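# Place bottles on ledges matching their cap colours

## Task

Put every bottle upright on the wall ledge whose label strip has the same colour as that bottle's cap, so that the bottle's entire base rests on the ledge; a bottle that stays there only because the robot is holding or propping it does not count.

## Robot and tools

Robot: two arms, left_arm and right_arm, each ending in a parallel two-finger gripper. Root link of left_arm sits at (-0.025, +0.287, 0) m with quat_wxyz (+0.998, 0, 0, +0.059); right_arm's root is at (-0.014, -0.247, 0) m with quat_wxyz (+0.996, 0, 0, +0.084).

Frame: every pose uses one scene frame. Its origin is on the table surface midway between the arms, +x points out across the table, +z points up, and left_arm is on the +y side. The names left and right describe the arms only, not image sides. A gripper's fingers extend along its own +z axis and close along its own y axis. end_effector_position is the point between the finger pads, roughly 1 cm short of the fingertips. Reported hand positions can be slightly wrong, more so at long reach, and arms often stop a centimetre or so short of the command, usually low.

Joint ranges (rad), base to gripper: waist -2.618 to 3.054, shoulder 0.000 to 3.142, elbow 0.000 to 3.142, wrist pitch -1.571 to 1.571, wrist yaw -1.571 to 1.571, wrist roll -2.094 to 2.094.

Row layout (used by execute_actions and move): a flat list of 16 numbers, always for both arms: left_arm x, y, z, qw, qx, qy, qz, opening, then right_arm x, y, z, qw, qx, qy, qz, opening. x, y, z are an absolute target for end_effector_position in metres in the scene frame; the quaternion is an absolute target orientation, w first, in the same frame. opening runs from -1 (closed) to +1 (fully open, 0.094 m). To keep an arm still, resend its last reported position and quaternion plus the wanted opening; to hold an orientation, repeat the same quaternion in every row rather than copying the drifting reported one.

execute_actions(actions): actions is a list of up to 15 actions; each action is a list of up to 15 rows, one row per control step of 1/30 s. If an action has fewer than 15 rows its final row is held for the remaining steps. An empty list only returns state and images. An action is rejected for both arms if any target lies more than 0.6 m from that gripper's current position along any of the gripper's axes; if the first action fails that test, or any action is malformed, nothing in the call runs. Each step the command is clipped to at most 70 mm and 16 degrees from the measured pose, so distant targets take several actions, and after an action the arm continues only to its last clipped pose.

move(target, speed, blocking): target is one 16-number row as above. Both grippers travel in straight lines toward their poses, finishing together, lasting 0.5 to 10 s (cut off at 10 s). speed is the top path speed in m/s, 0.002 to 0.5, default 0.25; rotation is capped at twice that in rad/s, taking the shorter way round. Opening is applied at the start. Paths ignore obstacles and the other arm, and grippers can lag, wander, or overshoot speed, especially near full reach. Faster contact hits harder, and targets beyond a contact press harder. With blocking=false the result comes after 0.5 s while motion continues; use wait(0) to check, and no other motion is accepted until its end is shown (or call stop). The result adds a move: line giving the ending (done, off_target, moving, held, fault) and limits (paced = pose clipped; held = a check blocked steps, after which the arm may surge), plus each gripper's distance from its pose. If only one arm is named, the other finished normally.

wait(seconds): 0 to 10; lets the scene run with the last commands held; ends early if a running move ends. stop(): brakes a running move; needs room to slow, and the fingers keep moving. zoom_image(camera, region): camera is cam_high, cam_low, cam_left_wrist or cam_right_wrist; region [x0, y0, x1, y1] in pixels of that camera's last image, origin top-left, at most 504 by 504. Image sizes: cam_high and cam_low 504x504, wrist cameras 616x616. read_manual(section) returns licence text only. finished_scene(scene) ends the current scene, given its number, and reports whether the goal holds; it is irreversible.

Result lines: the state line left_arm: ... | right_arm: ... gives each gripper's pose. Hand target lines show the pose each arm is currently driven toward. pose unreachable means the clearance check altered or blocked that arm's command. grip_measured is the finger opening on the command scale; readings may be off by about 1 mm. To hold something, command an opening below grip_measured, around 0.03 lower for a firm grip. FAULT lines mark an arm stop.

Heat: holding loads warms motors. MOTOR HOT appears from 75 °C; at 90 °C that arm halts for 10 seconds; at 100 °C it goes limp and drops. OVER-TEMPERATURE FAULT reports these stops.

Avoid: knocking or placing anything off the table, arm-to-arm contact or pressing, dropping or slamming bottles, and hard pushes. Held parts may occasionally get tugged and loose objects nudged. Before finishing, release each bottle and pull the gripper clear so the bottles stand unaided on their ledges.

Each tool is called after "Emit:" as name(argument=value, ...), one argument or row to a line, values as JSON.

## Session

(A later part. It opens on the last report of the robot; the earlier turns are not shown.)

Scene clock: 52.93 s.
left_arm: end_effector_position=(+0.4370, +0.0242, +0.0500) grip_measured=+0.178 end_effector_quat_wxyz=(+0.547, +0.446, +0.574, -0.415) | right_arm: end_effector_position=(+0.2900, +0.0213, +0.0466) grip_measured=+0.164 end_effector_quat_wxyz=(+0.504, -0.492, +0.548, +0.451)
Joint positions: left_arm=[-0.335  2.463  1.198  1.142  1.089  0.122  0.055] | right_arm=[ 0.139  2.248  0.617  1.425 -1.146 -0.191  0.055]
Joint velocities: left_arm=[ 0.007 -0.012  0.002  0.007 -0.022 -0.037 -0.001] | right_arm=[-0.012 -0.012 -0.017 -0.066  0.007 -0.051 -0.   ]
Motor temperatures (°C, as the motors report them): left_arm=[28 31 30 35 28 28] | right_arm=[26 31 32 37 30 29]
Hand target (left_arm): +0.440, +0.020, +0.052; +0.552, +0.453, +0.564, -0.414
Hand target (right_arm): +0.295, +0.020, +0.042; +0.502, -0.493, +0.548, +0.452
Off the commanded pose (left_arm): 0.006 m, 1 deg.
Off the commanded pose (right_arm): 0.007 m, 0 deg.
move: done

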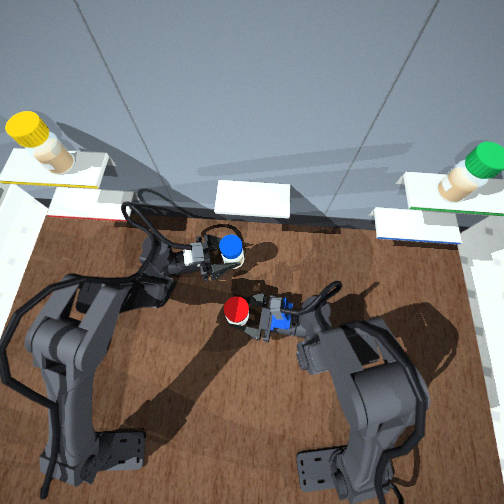

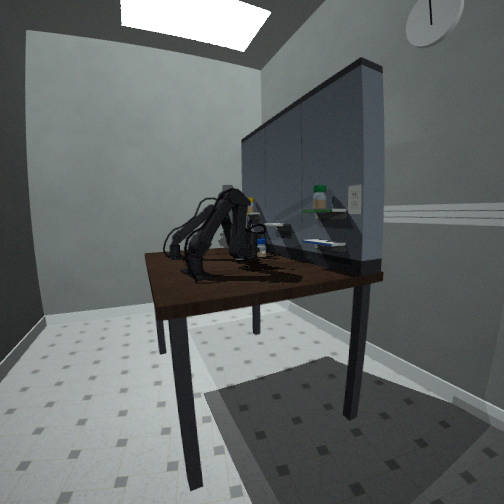

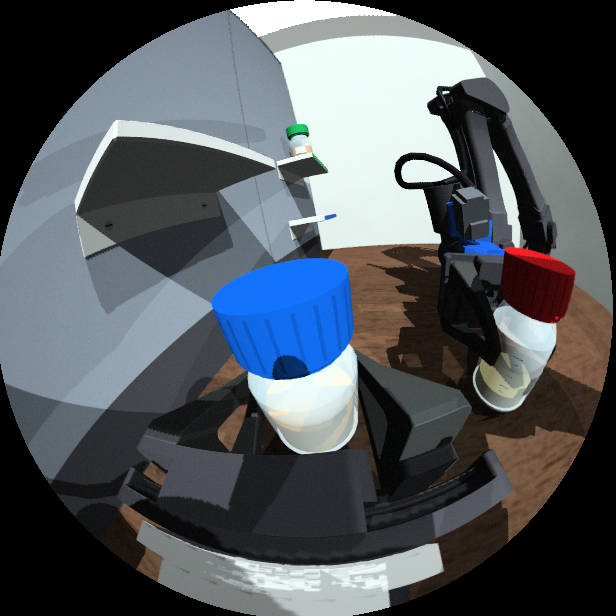

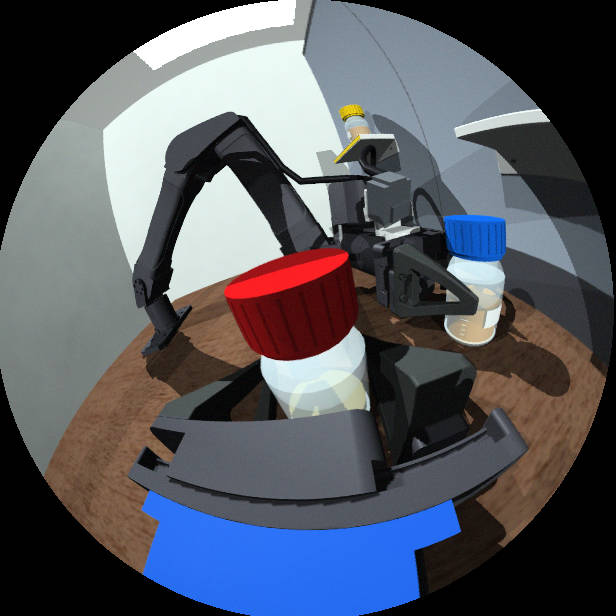

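Emit:
execute_actions(
  actions=[
    [[0.44,0.02,0.055,0.553,0.454,0.565,-0.415,0.2,0.293,0.02,0.044,0.502,-0.4933,0.5479,0.452,0.19],[0.44,0.02,0.056,0.553,0.454,0.565,-0.415,0.25,0.293,0.02,0.045,0.502,-0.4933,0.5479,0.452,0.25],[0.44,0.02,0.057,0.553,0.454,0.565,-0.415,1,0.293,0.02,0.046,0.502,-0.4933,0.5479,0.452,1]],
  ],
)

Emit:
move(
  target=[0.413,0.095,0.058,0.536,0.4489,0.585,-0.4113,1,0.28,-0.05,0.05,0.525,-0.464,0.573,0.4252,1],
  speed=0.15,
)

Emit:
move(
  target=[0.274,0.09,0.056,0.5175,0.4739,0.5648,-0.4343,1,0.423,-0.047,0.048,0.536,-0.4489,0.585,0.4113,1],
  speed=0.25,
)

Scene clock: 53.83 s.
left_arm: end_effector_position=(+0.4370, +0.0242, +0.0501) grip_measured=+1.000 end_effector_quat_wxyz=(+0.547, +0.447, +0.573, -0.415) | right_arm: end_effector_position=(+0.2899, +0.0213, +0.0466) grip_measured=+1.000 end_effector_quat_wxyz=(+0.505, -0.493, +0.547, +0.451)
Joint positions: left_arm=[-0.335  2.463  1.198  1.142  1.089  0.122  0.094] | right_arm=[ 0.139  2.248  0.617  1.425 -1.146 -0.193  0.094]
Joint velocities: left_arm=[-0.002 -0.007 -0.002 -0.007 -0.051  0.007  0.   ] | right_arm=[ 0.007 -0.007  0.002  0.007 -0.022  0.007  0.   ]
Motor temperatures (°C, as the motors report them): left_arm=[28 31 30 35 28 28] | right_arm=[26 31 32 37 30 29]
Hand target (left_arm): +0.440, +0.020, +0.057; +0.552, +0.453, +0.564, -0.414
Hand target (right_arm): +0.293, +0.020, +0.046; +0.502, -0.493, +0.548, +0.452
Off the commanded pose (left_arm): 0.009 m, 1 deg.
Off the commanded pose (right_arm): 0.003 m, 0 deg.

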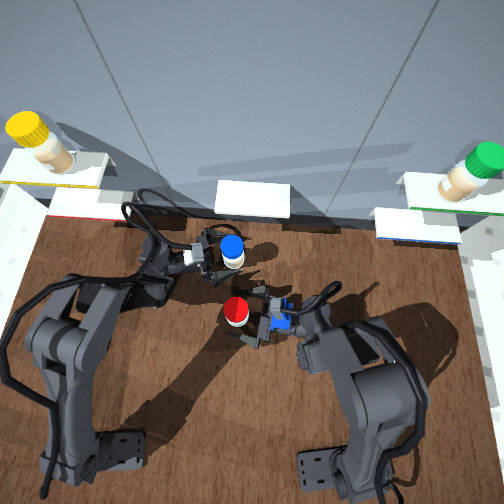

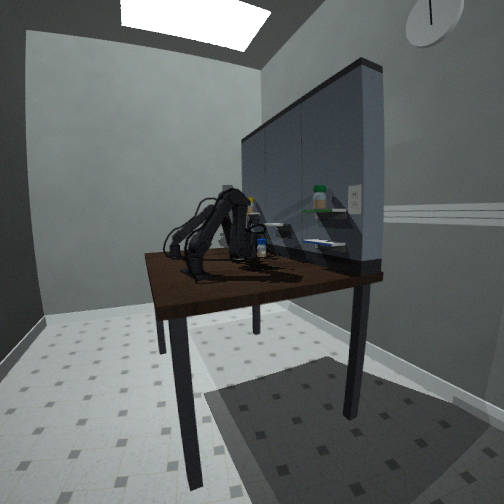

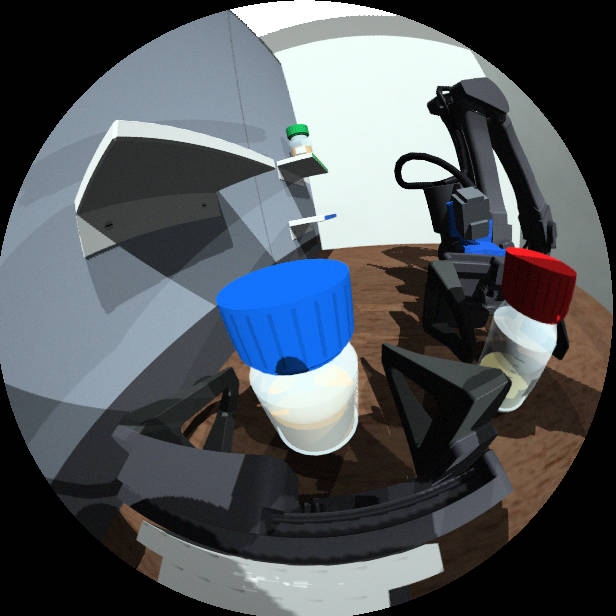

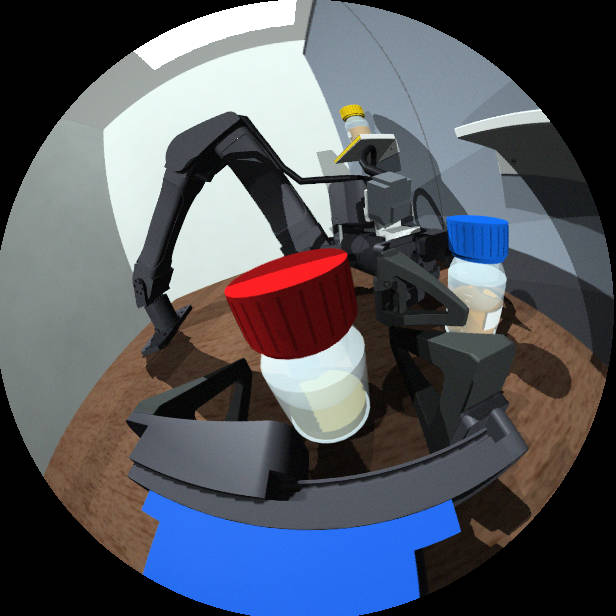

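Scene clock: 54.90 s.
left_arm: end_effector_position=(+0.4193, +0.0952, +0.0533) grip_measured=+1.000 end_effector_quat_wxyz=(+0.540, +0.444, +0.587, -0.408) | right_arm: end_effector_position=(+0.2894, -0.0487, +0.0522) grip_measured=+1.000 end_effector_quat_wxyz=(+0.535, -0.466, +0.567, +0.418)
Joint positions: left_arm=[-0.173  2.351  1.05   1.046  1.23   0.241  0.094] | right_arm=[-0.08   2.185  0.477  1.458 -1.253 -0.262  0.094]
Joint velocities: left_arm=[ 0.012  0.002 -0.007 -0.066  0.007  0.007  0.   ] | right_arm=[ 0.002 -0.012 -0.007  0.095 -0.081 -0.022  0.   ]
Motor temperatures (°C, as the motors report them): left_arm=[28 31 30 35 28 28] | right_arm=[26 31 32 37 30 29]
Hand target (left_arm): +0.413, +0.095, +0.058; +0.537, +0.448, +0.584, -0.412
Hand target (right_arm): +0.281, -0.050, +0.050; +0.525, -0.463, +0.573, +0.426
Off the commanded pose (left_arm): 0.008 m, 1 deg.
Off the commanded pose (right_arm): 0.010 m, 2 deg.
move: done

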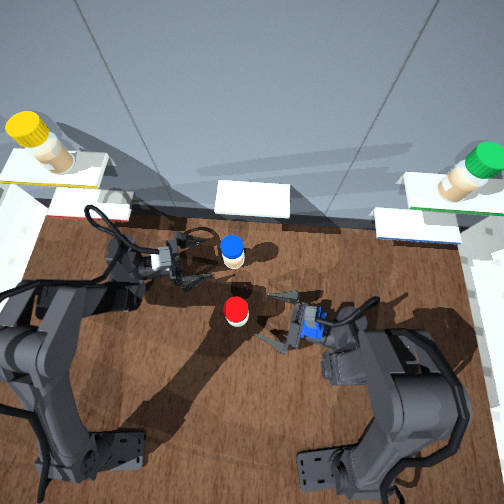

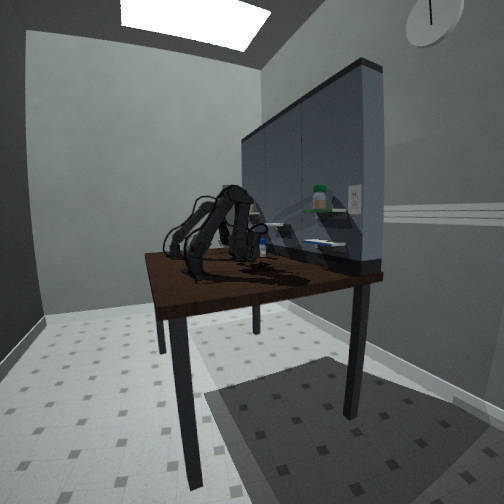

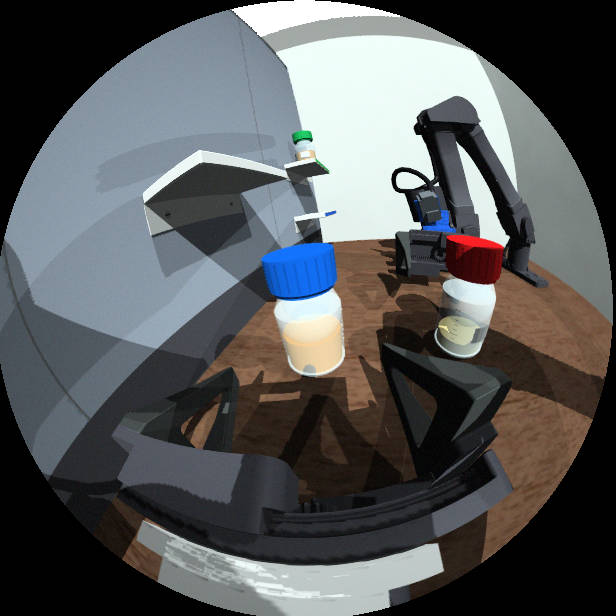

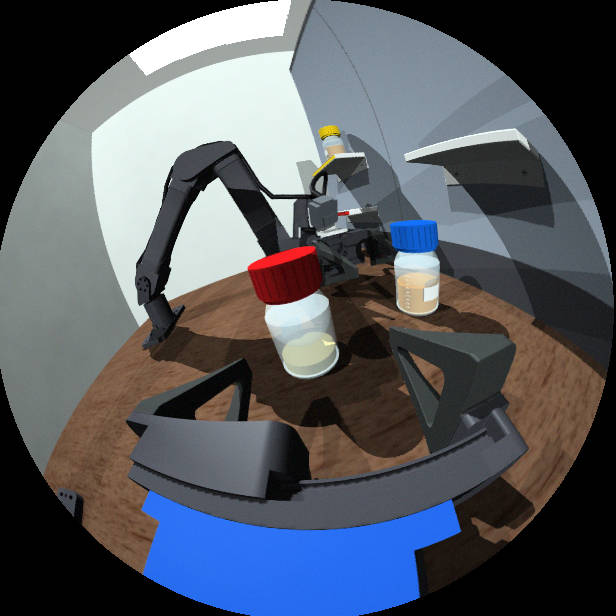

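Scene clock: 56.27 s.
left_arm: end_effector_position=(+0.2807, +0.0932, +0.0521) grip_measured=+1.000 end_effector_quat_wxyz=(+0.519, +0.469, +0.571, -0.430) | right_arm: end_effector_position=(+0.4153, -0.0424, +0.0502) grip_measured=+1.000 end_effector_quat_wxyz=(+0.536, -0.450, +0.581, +0.415)
Joint positions: left_arm=[-0.194  2.146  0.506  1.305  1.288  0.319  0.094] | right_arm=[-0.088  2.348  1.002  1.104 -1.227 -0.23   0.094]
Joint velocities: left_arm=[ 0.002 -0.002  0.002  0.022  0.022  0.007  0.   ] | right_arm=[-0.002 -0.002  0.017 -0.081 -0.037 -0.022  0.   ]
Motor temperatures (°C, as the motors report them): left_arm=[28 31 29 35 28 28] | right_arm=[26 31 32 36 30 29]
Hand target (left_arm): +0.274, +0.091, +0.056; +0.518, +0.473, +0.564, -0.435
Hand target (right_arm): +0.422, -0.045, +0.048; +0.536, -0.448, +0.585, +0.411
Off the commanded pose (left_arm): 0.008 m, 1 deg.
Off the commanded pose (right_arm): 0.009 m, 1 deg.
move: done

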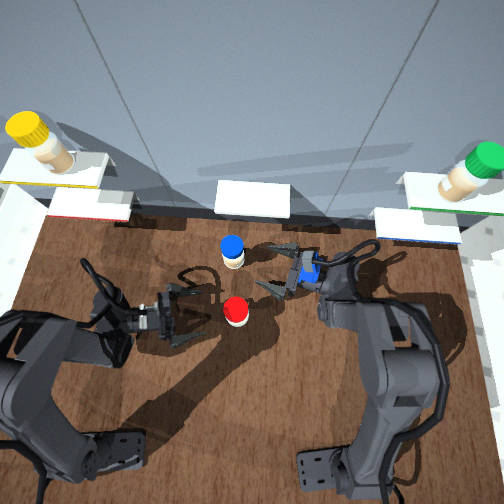

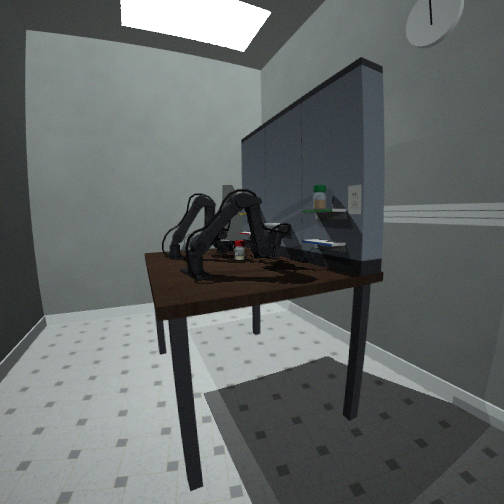

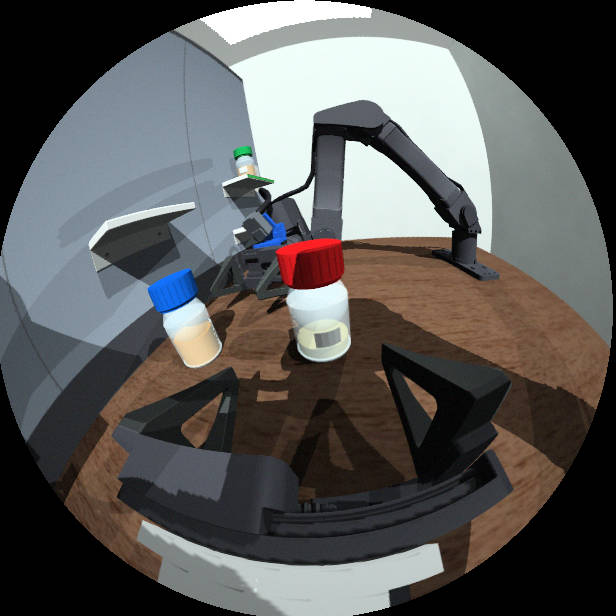

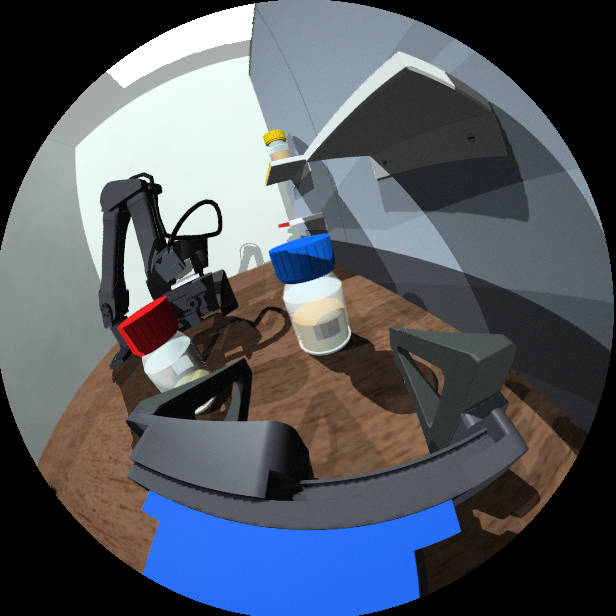

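Emit:
move(
  target=[0.293,-0.004,0.051,0.5175,0.4739,0.5648,-0.4343,0.85,0.446,0.042,0.045,0.536,-0.4489,0.585,0.4113,0.85],
  speed=0.12,
)

Emit:
zoom_image(
  camera="cam_high",
  region=[160, 210, 320, 370],
)

Scene clock: 57.77 s.
left_arm: end_effector_position=(+0.2871, +0.0002, +0.0492) grip_measured=+0.853 end_effector_quat_wxyz=(+0.512, +0.476, +0.569, -0.434) | right_arm: end_effector_position=(+0.4392, +0.0408, +0.0511) grip_measured=+0.853 end_effector_quat_wxyz=(+0.543, -0.455, +0.575, +0.408)
Joint positions: left_arm=[-0.499  2.233  0.631  1.413  1.01   0.155  0.087] | right_arm=[ 0.105  2.438  1.186  1.101 -1.036 -0.155  0.087]
Joint velocities: left_arm=[ 0.007 -0.022  0.007  0.022 -0.051 -0.022 -0.001] | right_arm=[ 0.012  0.012 -0.027  0.022  0.022  0.007 -0.001]
Motor temperatures (°C, as the motors report them): left_arm=[28 31 29 35 28 28] | right_arm=[26 31 32 36 30 29]
Hand target (left_arm): +0.292, -0.003, +0.050; +0.517, +0.475, +0.565, -0.433
Hand target (right_arm): +0.444, +0.043, +0.045; +0.536, -0.449, +0.585, +0.411
Off the commanded pose (left_arm): 0.007 m, 1 deg.
Off the commanded pose (right_arm): 0.009 m, 2 deg.
move: done

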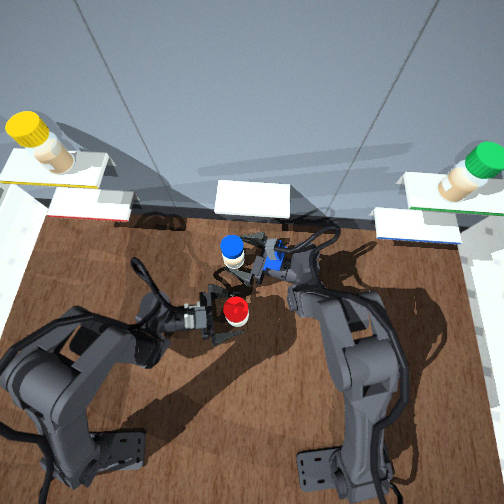

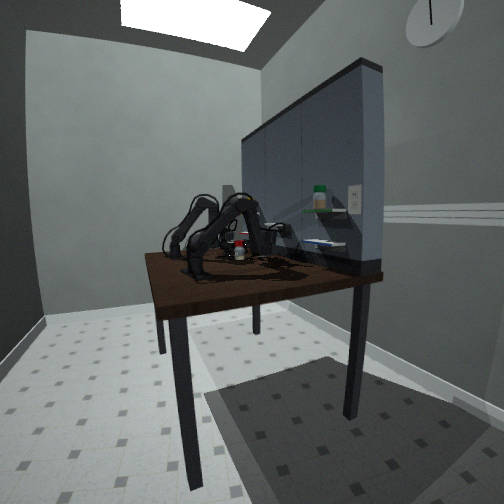

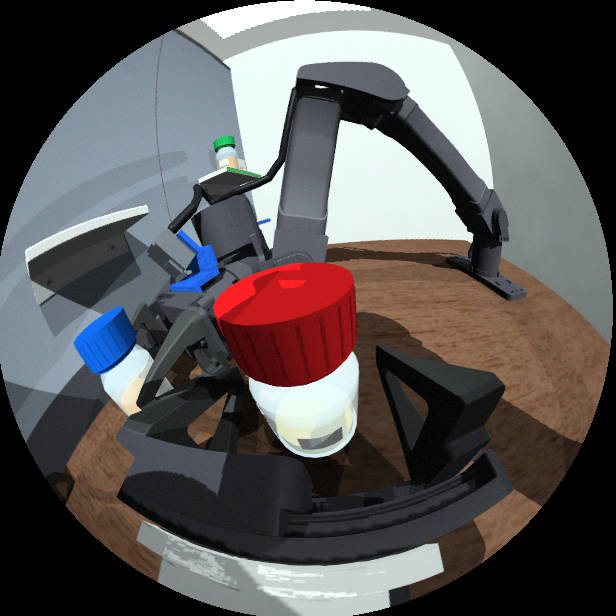

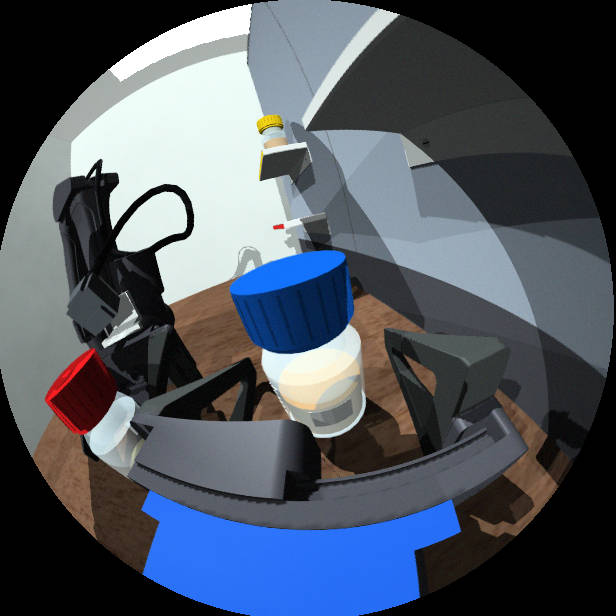

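Region (160, 210, 320, 370) of cam_high's 504x504 image, scaled by 3.150, with more detail than that image has.

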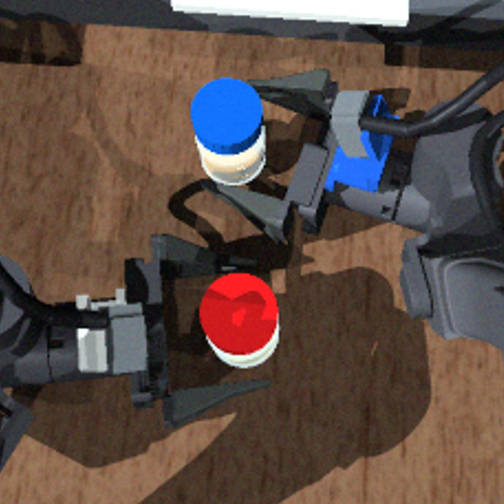

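Emit:
execute_actions(
  actions=[
    [[0.292,-0.003,0.05,0.5175,0.4739,0.5648,-0.4343,0.8,0.445,0.046,0.044,0.536,-0.4489,0.585,0.4113,0.8],[0.292,-0.003,0.05,0.5175,0.4739,0.5648,-0.4343,0.75,0.446,0.049,0.043,0.536,-0.4489,0.585,0.4113,0.75],[0.292,-0.003,0.05,0.5175,0.4739,0.5648,-0.4343,0.7,0.447,0.052,0.042,0.536,-0.4489,0.585,0.4113,0.7],[0.292,-0.003,0.05,0.5175,0.4739,0.5648,-0.4343,0.65,0.447,0.052,0.042,0.536,-0.4489,0.585,0.4113,0.65],[0.292,-0.003,0.05,0.5175,0.4739,0.5648,-0.4343,0.6,0.447,0.052,0.042,0.536,-0.4489,0.585,0.4113,0.6],[0.292,-0.003,0.05,0.5175,0.4739,0.5648,-0.4343,0.53,0.447,0.052,0.042,0.536,-0.4489,0.585,0.4113,0.53],[0.292,-0.003,0.05,0.5175,0.4739,0.5648,-0.4343,0.46,0.447,0.052,0.042,0.536,-0.4489,0.585,0.4113,0.46],[0.292,-0.003,0.05,0.5175,0.4739,0.5648,-0.4343,0.39,0.447,0.052,0.042,0.536,-0.4489,0.585,0.4113,0.39],[0.292,-0.003,0.05,0.5175,0.4739,0.5648,-0.4343,0.32,0.447,0.052,0.042,0.536,-0.4489,0.585,0.4113,0.32],[0.292,-0.003,0.05,0.5175,0.4739,0.5648,-0.4343,0.25,0.447,0.052,0.042,0.536,-0.4489,0.585,0.4113,0.25],[0.292,-0.003,0.05,0.5175,0.4739,0.5648,-0.4343,0.18,0.447,0.052,0.042,0.536,-0.4489,0.585,0.4113,0.18],[0.292,-0.003,0.05,0.5175,0.4739,0.5648,-0.4343,0.12,0.447,0.052,0.042,0.536,-0.4489,0.585,0.4113,0.11]],
  ],
)

Emit:
move(
  target=[0.29,0.03,0.11,0.5175,0.4739,0.5648,-0.4343,0.12,0.42,0.01,0.10,0.536,-0.4489,0.585,0.4113,0.11],
  speed=0.2,
)

Emit:
move(
  target=[0.42,0.36,0.215,0.7,0,0.714,0,0.12,0.42,-0.385,0.205,0.69,0,0.724,0,0.11],
  speed=0.3,
)

Emit:
zoom_image(
  camera="cam_low",
  region=[210, 170, 350, 275],
)

Scene clock: 58.73 s.
left_arm: end_effector_position=(+0.2878, +0.0001, +0.0510) grip_measured=+0.174 end_effector_quat_wxyz=(+0.516, +0.475, +0.567, -0.433) | right_arm: end_effector_position=(+0.4424, +0.0482, +0.0471) grip_measured=+0.162 end_effector_quat_wxyz=(+0.542, -0.453, +0.578, +0.409)
Joint positions: left_arm=[-0.499  2.233  0.631  1.425  1.008  0.15   0.055] | right_arm=[ 0.12   2.46   1.212  1.099 -1.018 -0.146  0.055]
Joint velocities: left_arm=[-0.007 -0.002  0.007 -0.081 -0.007 -0.037  0.   ] | right_arm=[-0.007 -0.007 -0.017 -0.037  0.037  0.007 -0.001]
Motor temperatures (°C, as the motors report them): left_arm=[28 31 29 35 28 28] | right_arm=[26 32 32 36 30 29]
Hand target (left_arm): +0.292, -0.003, +0.050; +0.517, +0.474, +0.565, -0.434
Hand target (right_arm): +0.446, +0.052, +0.042; +0.536, -0.449, +0.585, +0.411
Off the commanded pose (left_arm): 0.005 m, 0 deg.
Off the commanded pose (right_arm): 0.008 m, 1 deg.

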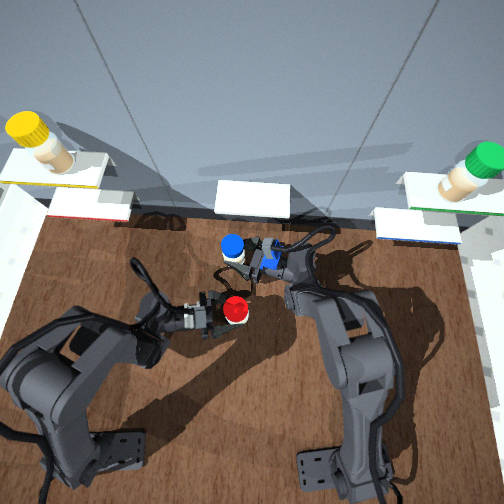

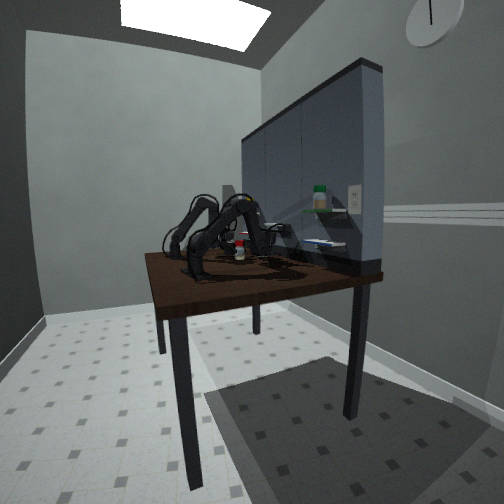

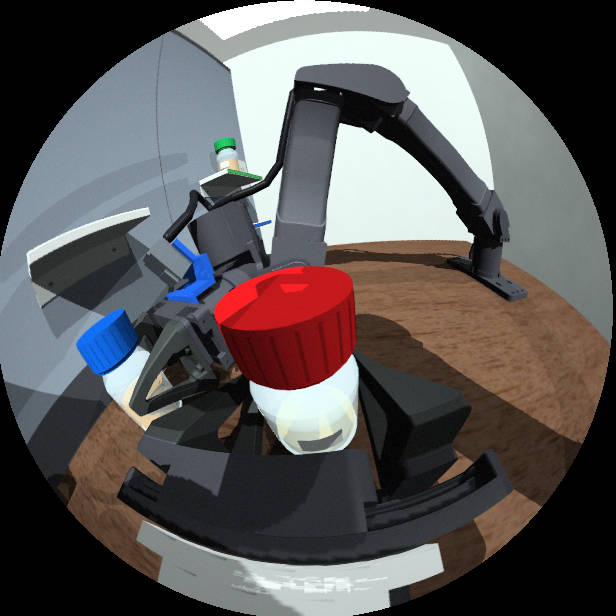

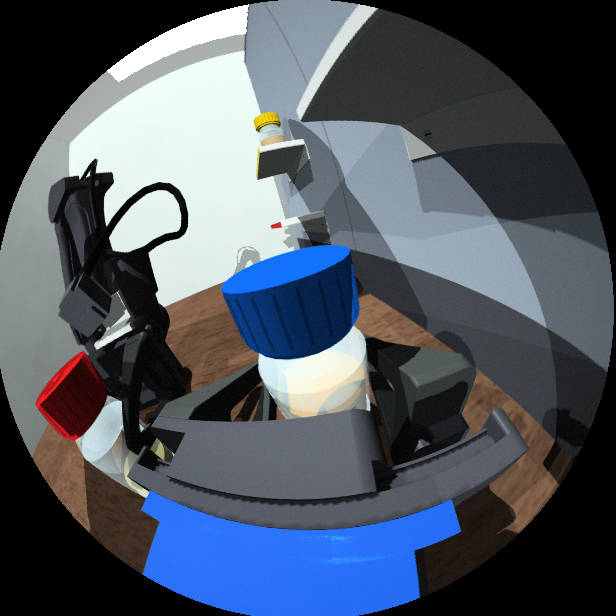

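Scene clock: 59.83 s.
left_arm: end_effector_position=(+0.2941, +0.0276, +0.1005) grip_measured=+0.174 end_effector_quat_wxyz=(+0.509, +0.466, +0.578, -0.436) | right_arm: end_effector_position=(+0.4282, +0.0110, +0.1005) grip_measured=+0.162 end_effector_quat_wxyz=(+0.539, -0.444, +0.589, +0.408)
Joint positions: left_arm=[-0.409  1.97   0.603  1.148  1.086  0.165  0.055] | right_arm=[ 0.046  2.223  1.069  0.974 -1.072 -0.158  0.055]
Joint velocities: left_arm=[-0.002  0.022  0.007  0.051  0.066  0.022 -0.001] | right_arm=[-0.002  0.002  0.007 -0.037 -0.007 -0.007  0.   ]
Motor temperatures (°C, as the motors report them): left_arm=[28 31 29 35 28 28] | right_arm=[26 32 32 36 30 29]
Hand target (left_arm): +0.290, +0.030, +0.109; +0.518, +0.474, +0.565, -0.434
Hand target (right_arm): +0.421, +0.010, +0.100; +0.536, -0.449, +0.585, +0.412
Off the commanded pose (left_arm): 0.011 m, 2 deg.
Off the commanded pose (right_arm): 0.008 m, 1 deg.
move: off_target (left_arm)

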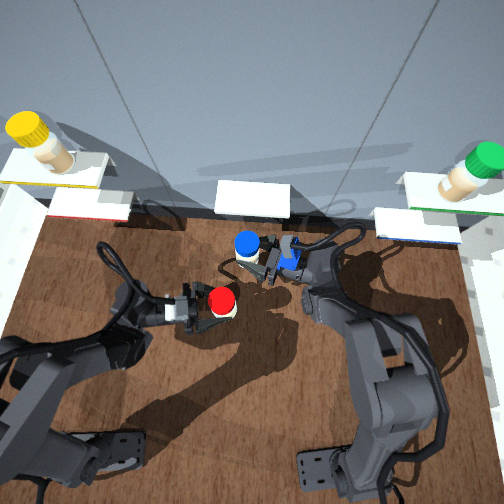

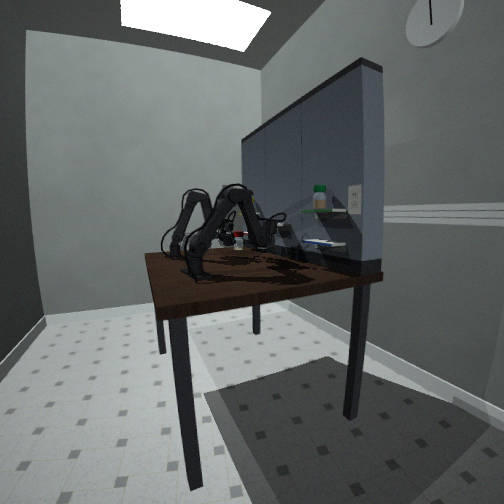

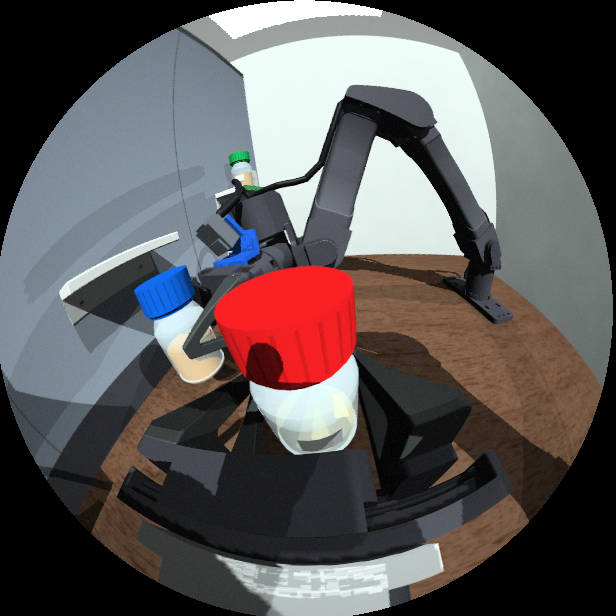

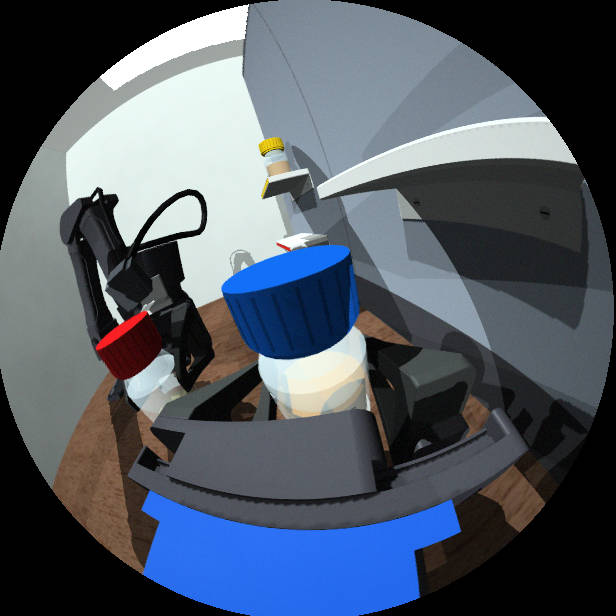

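Scene clock: 62.77 s.
left_arm: end_effector_position=(+0.4167, +0.3507, +0.1895) grip_measured=+0.174 end_effector_quat_wxyz=(+0.672, +0.005, +0.741, -0.005) | right_arm: end_effector_position=(+0.4203, -0.3803, +0.1753) grip_measured=+0.162 end_effector_quat_wxyz=(+0.663, +0.008, +0.748, +0.018)
Joint positions: left_arm=[0.123 1.552 0.581 0.87  0.254 0.026 0.055] | right_arm=[-0.659  1.649  0.639  0.873 -0.501 -0.029  0.055]
Joint velocities: left_arm=[-0.002 -0.012 -0.007 -0.022 -0.051 -0.022 -0.001] | right_arm=[ 0.007  0.007 -0.017 -0.051  0.095 -0.051 -0.001]
Motor temperatures (°C, as the motors report them): left_arm=[28 31 29 35 28 28] | right_arm=[26 32 32 37 30 29]
Hand target (left_arm): +0.423, +0.357, +0.214; +0.696, +0.003, +0.718, +0.003
Hand target (right_arm): +0.424, -0.386, +0.205; +0.689, +0.002, +0.725, +0.002
Off the commanded pose (left_arm): 0.027 m, 5 deg.
Off the commanded pose (right_arm): 0.030 m, 5 deg.
move: off_target (left_arm, right_arm)

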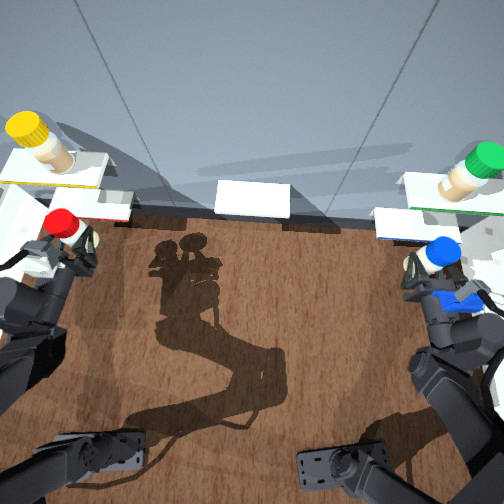

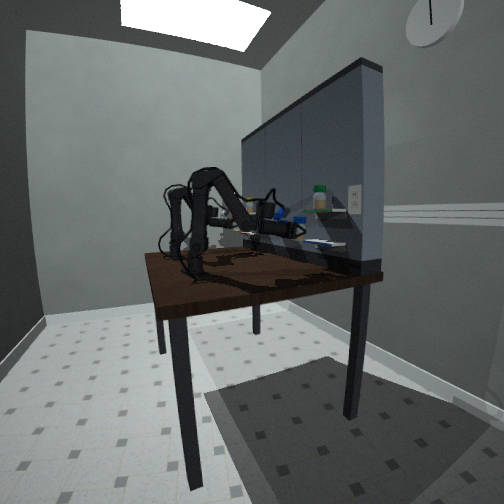

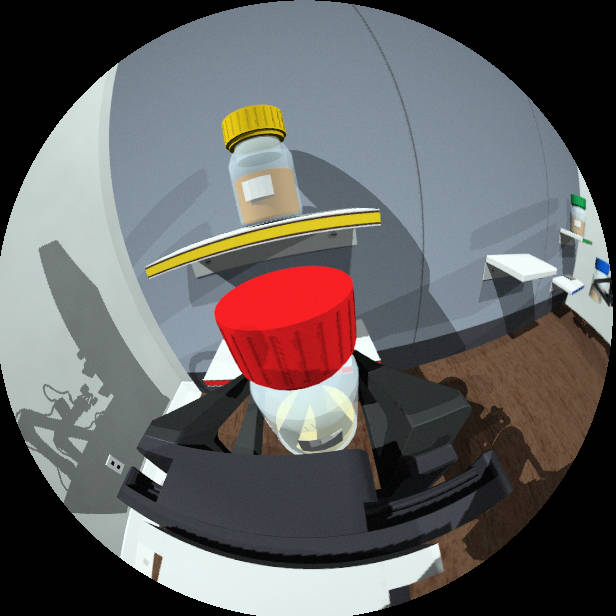

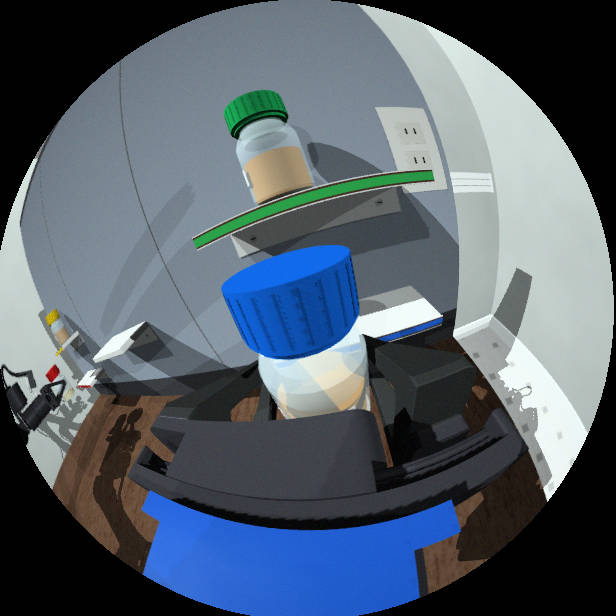

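Region (210, 170, 350, 275) of cam_low's 504x504 image, scaled by 3.600, with more detail than that image has; it fills the top 378 rows of this view, and the rest is white.

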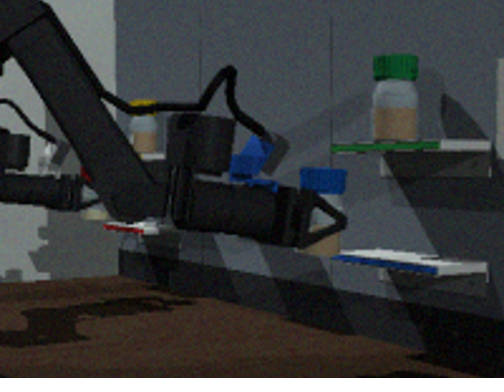

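Emit:
execute_actions(
  actions=[
    [[0.424,0.358,0.215,0.698,0,0.716,0,0.12,0.424,-0.385,0.207,0.692,0,0.722,0,0.11],[0.426,0.358,0.215,0.7,0,0.714,0,0.12,0.425,-0.385,0.209,0.695,0,0.719,0,0.11],[0.428,0.358,0.215,0.7,0,0.714,0,0.12,0.426,-0.385,0.211,0.698,0,0.716,0,0.11],[0.43,0.358,0.215,0.7,0,0.714,0,0.12,0.428,-0.385,0.213,0.701,0,0.713,0,0.11],[0.432,0.358,0.215,0.7,0,0.714,0,0.12,0.43,-0.385,0.215,0.704,0,0.71,0,0.11],[0.434,0.358,0.215,0.7,0,0.714,0,0.12,0.432,-0.385,0.216,0.704,0,0.71,0,0.11],[0.436,0.358,0.215,0.7,0,0.714,0,0.12,0.434,-0.385,0.217,0.704,0,0.71,0,0.11],[0.438,0.358,0.215,0.7,0,0.714,0,0.12,0.436,-0.385,0.217,0.704,0,0.71,0,0.11],[0.44,0.358,0.215,0.7,0,0.714,0,0.12,0.438,-0.385,0.217,0.704,0,0.71,0,0.11],[0.442,0.358,0.215,0.7,0,0.714,0,0.12,0.44,-0.385,0.217,0.704,0,0.71,0,0.11],[0.444,0.358,0.215,0.7,0,0.714,0,0.12,0.442,-0.385,0.217,0.704,0,0.71,0,0.11],[0.446,0.358,0.215,0.7,0,0.714,0,0.12,0.444,-0.385,0.217,0.704,0,0.71,0,0.11],[0.448,0.358,0.215,0.7,0,0.714,0,0.12,0.446,-0.385,0.217,0.704,0,0.71,0,0.11]],
  ],
)

Emit:
execute_actions(
  actions=[],
)

Emit:
zoom_image(
  camera="cam_low",
  region=[210, 170, 350, 275],
)

Scene clock: 63.77 s.
left_arm: end_effector_position=(+0.4371, +0.3581, +0.1876) grip_measured=+0.174 end_effector_quat_wxyz=(+0.670, -0.003, +0.742, -0.004) | right_arm: end_effector_position=(+0.4362, -0.3825, +0.1986) grip_measured=+0.162 end_effector_quat_wxyz=(+0.685, +0.005, +0.729, +0.009)
Joint positions: left_arm=[0.123 1.634 0.659 0.87  0.241 0.015 0.055] | right_arm=[-0.637  1.668  0.705  0.893 -0.473 -0.011  0.055]
Joint velocities: left_arm=[-0.007  0.095  0.1    0.037 -0.095  0.022 -0.001] | right_arm=[ 0.066  0.12   0.134 -0.007  0.095  0.022 -0.   ]
Motor temperatures (°C, as the motors report them): left_arm=[28 31 29 35 28 28] | right_arm=[26 32 32 37 30 29]
Hand target (left_arm): +0.446, +0.357, +0.215; +0.700, -0.000, +0.714, +0.000
Hand target (right_arm): +0.445, -0.384, +0.217; +0.704, +0.000, +0.710, +0.000
Off the commanded pose (left_arm): 0.029 m, 5 deg.
Off the commanded pose (right_arm): 0.021 m, 3 deg.

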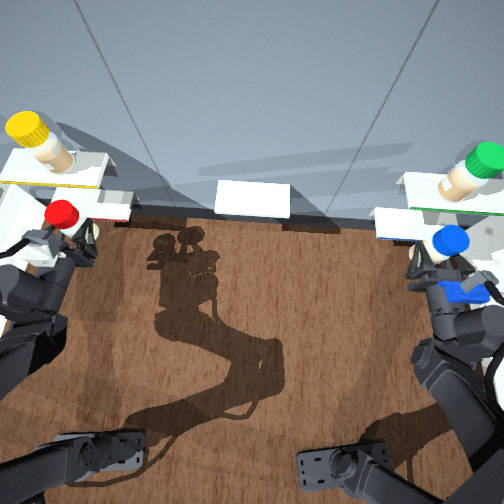

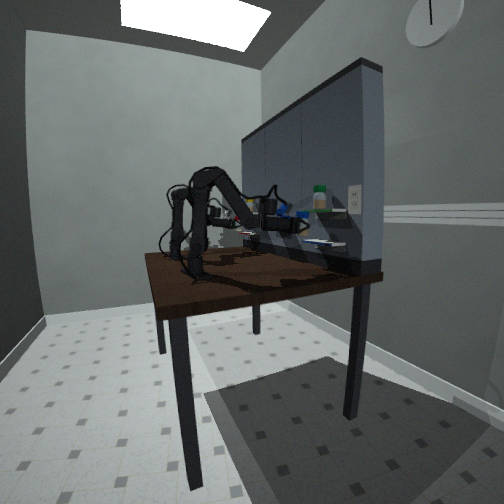

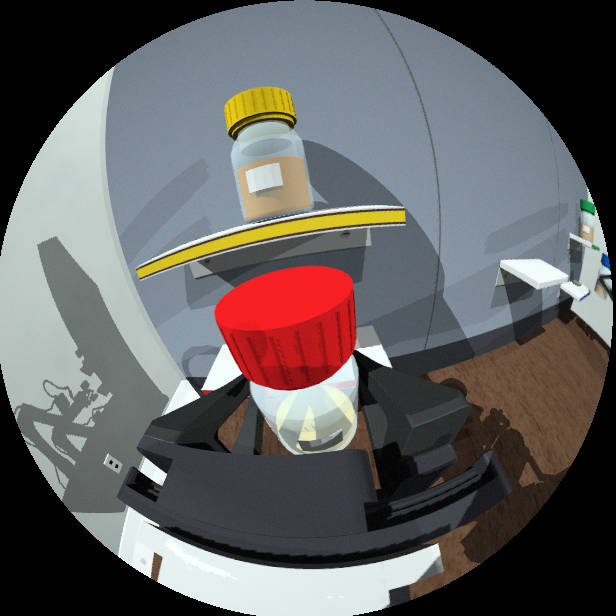

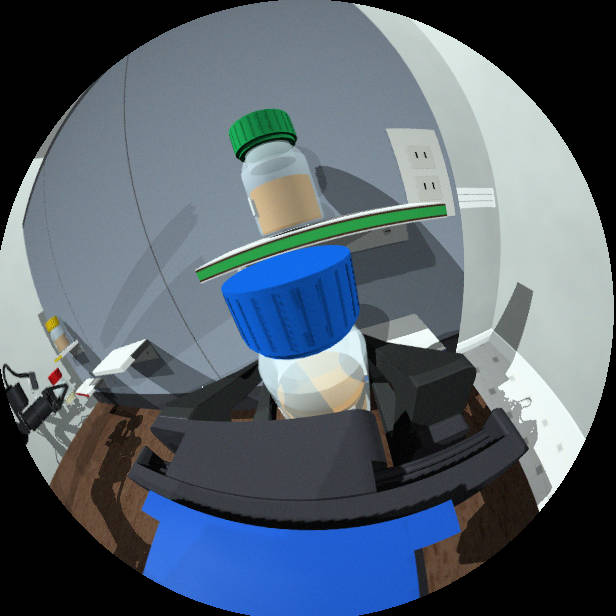

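Scene clock: 63.77 s.
left_arm: end_effector_position=(+0.4371, +0.3581, +0.1876) grip_measured=+0.174 end_effector_quat_wxyz=(+0.670, -0.003, +0.742, -0.004) | right_arm: end_effector_position=(+0.4362, -0.3825, +0.1986) grip_measured=+0.162 end_effector_quat_wxyz=(+0.685, +0.005, +0.729, +0.009)
Joint positions: left_arm=[0.123 1.634 0.659 0.87  0.241 0.015 0.055] | right_arm=[-0.637  1.668  0.705  0.893 -0.473 -0.011  0.055]
Joint velocities: left_arm=[-0.007  0.095  0.1    0.037 -0.095  0.022 -0.001] | right_arm=[ 0.066  0.12   0.134 -0.007  0.095  0.022 -0.   ]
Motor temperatures (°C, as the motors report them): left_arm=[28 31 29 35 28 28] | right_arm=[26 32 32 37 30 29]
Hand target (left_arm): +0.446, +0.357, +0.215; +0.700, -0.000, +0.714, +0.000
Hand target (right_arm): +0.445, -0.384, +0.217; +0.704, +0.000, +0.710, +0.000
Off the commanded pose (left_arm): 0.029 m, 5 deg.
Off the commanded pose (right_arm): 0.021 m, 3 deg.

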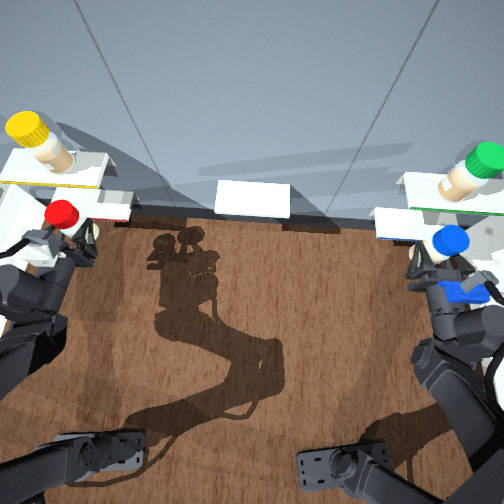

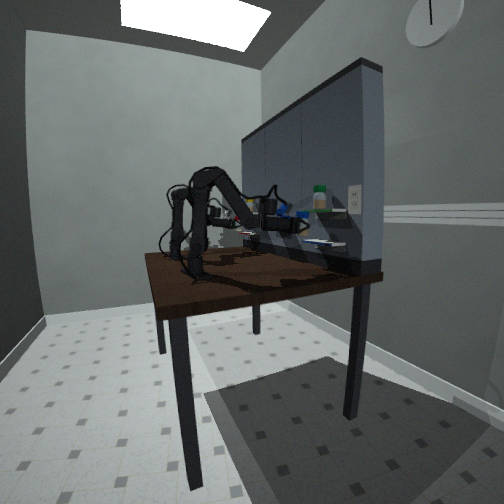

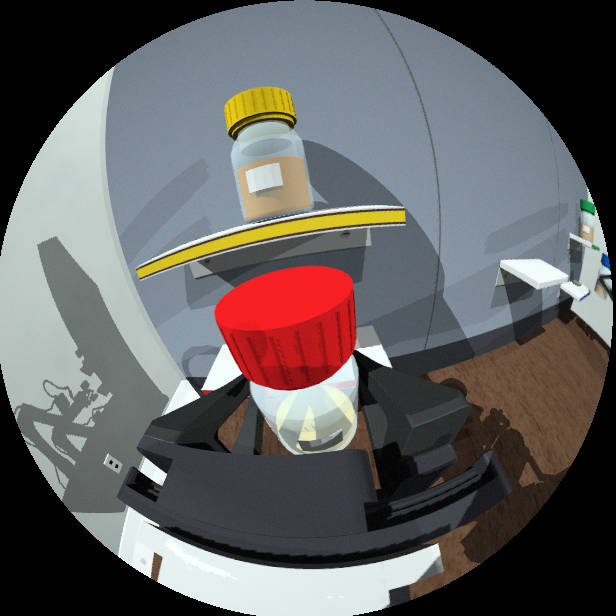

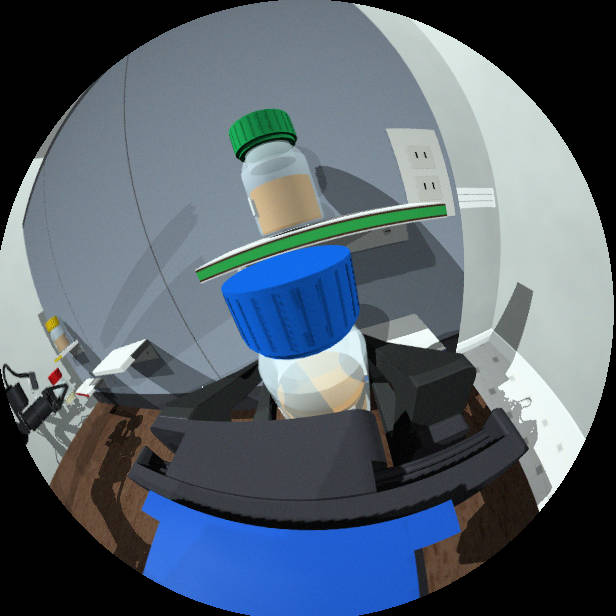

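Region (210, 170, 350, 275) of cam_low's 504x504 image, scaled by 3.600, with more detail than that image has; it fills the top 378 rows of this view, and the rest is white.

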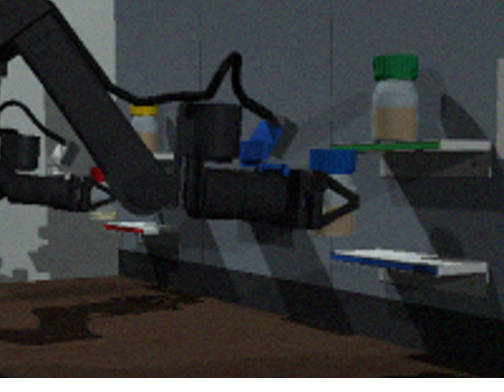

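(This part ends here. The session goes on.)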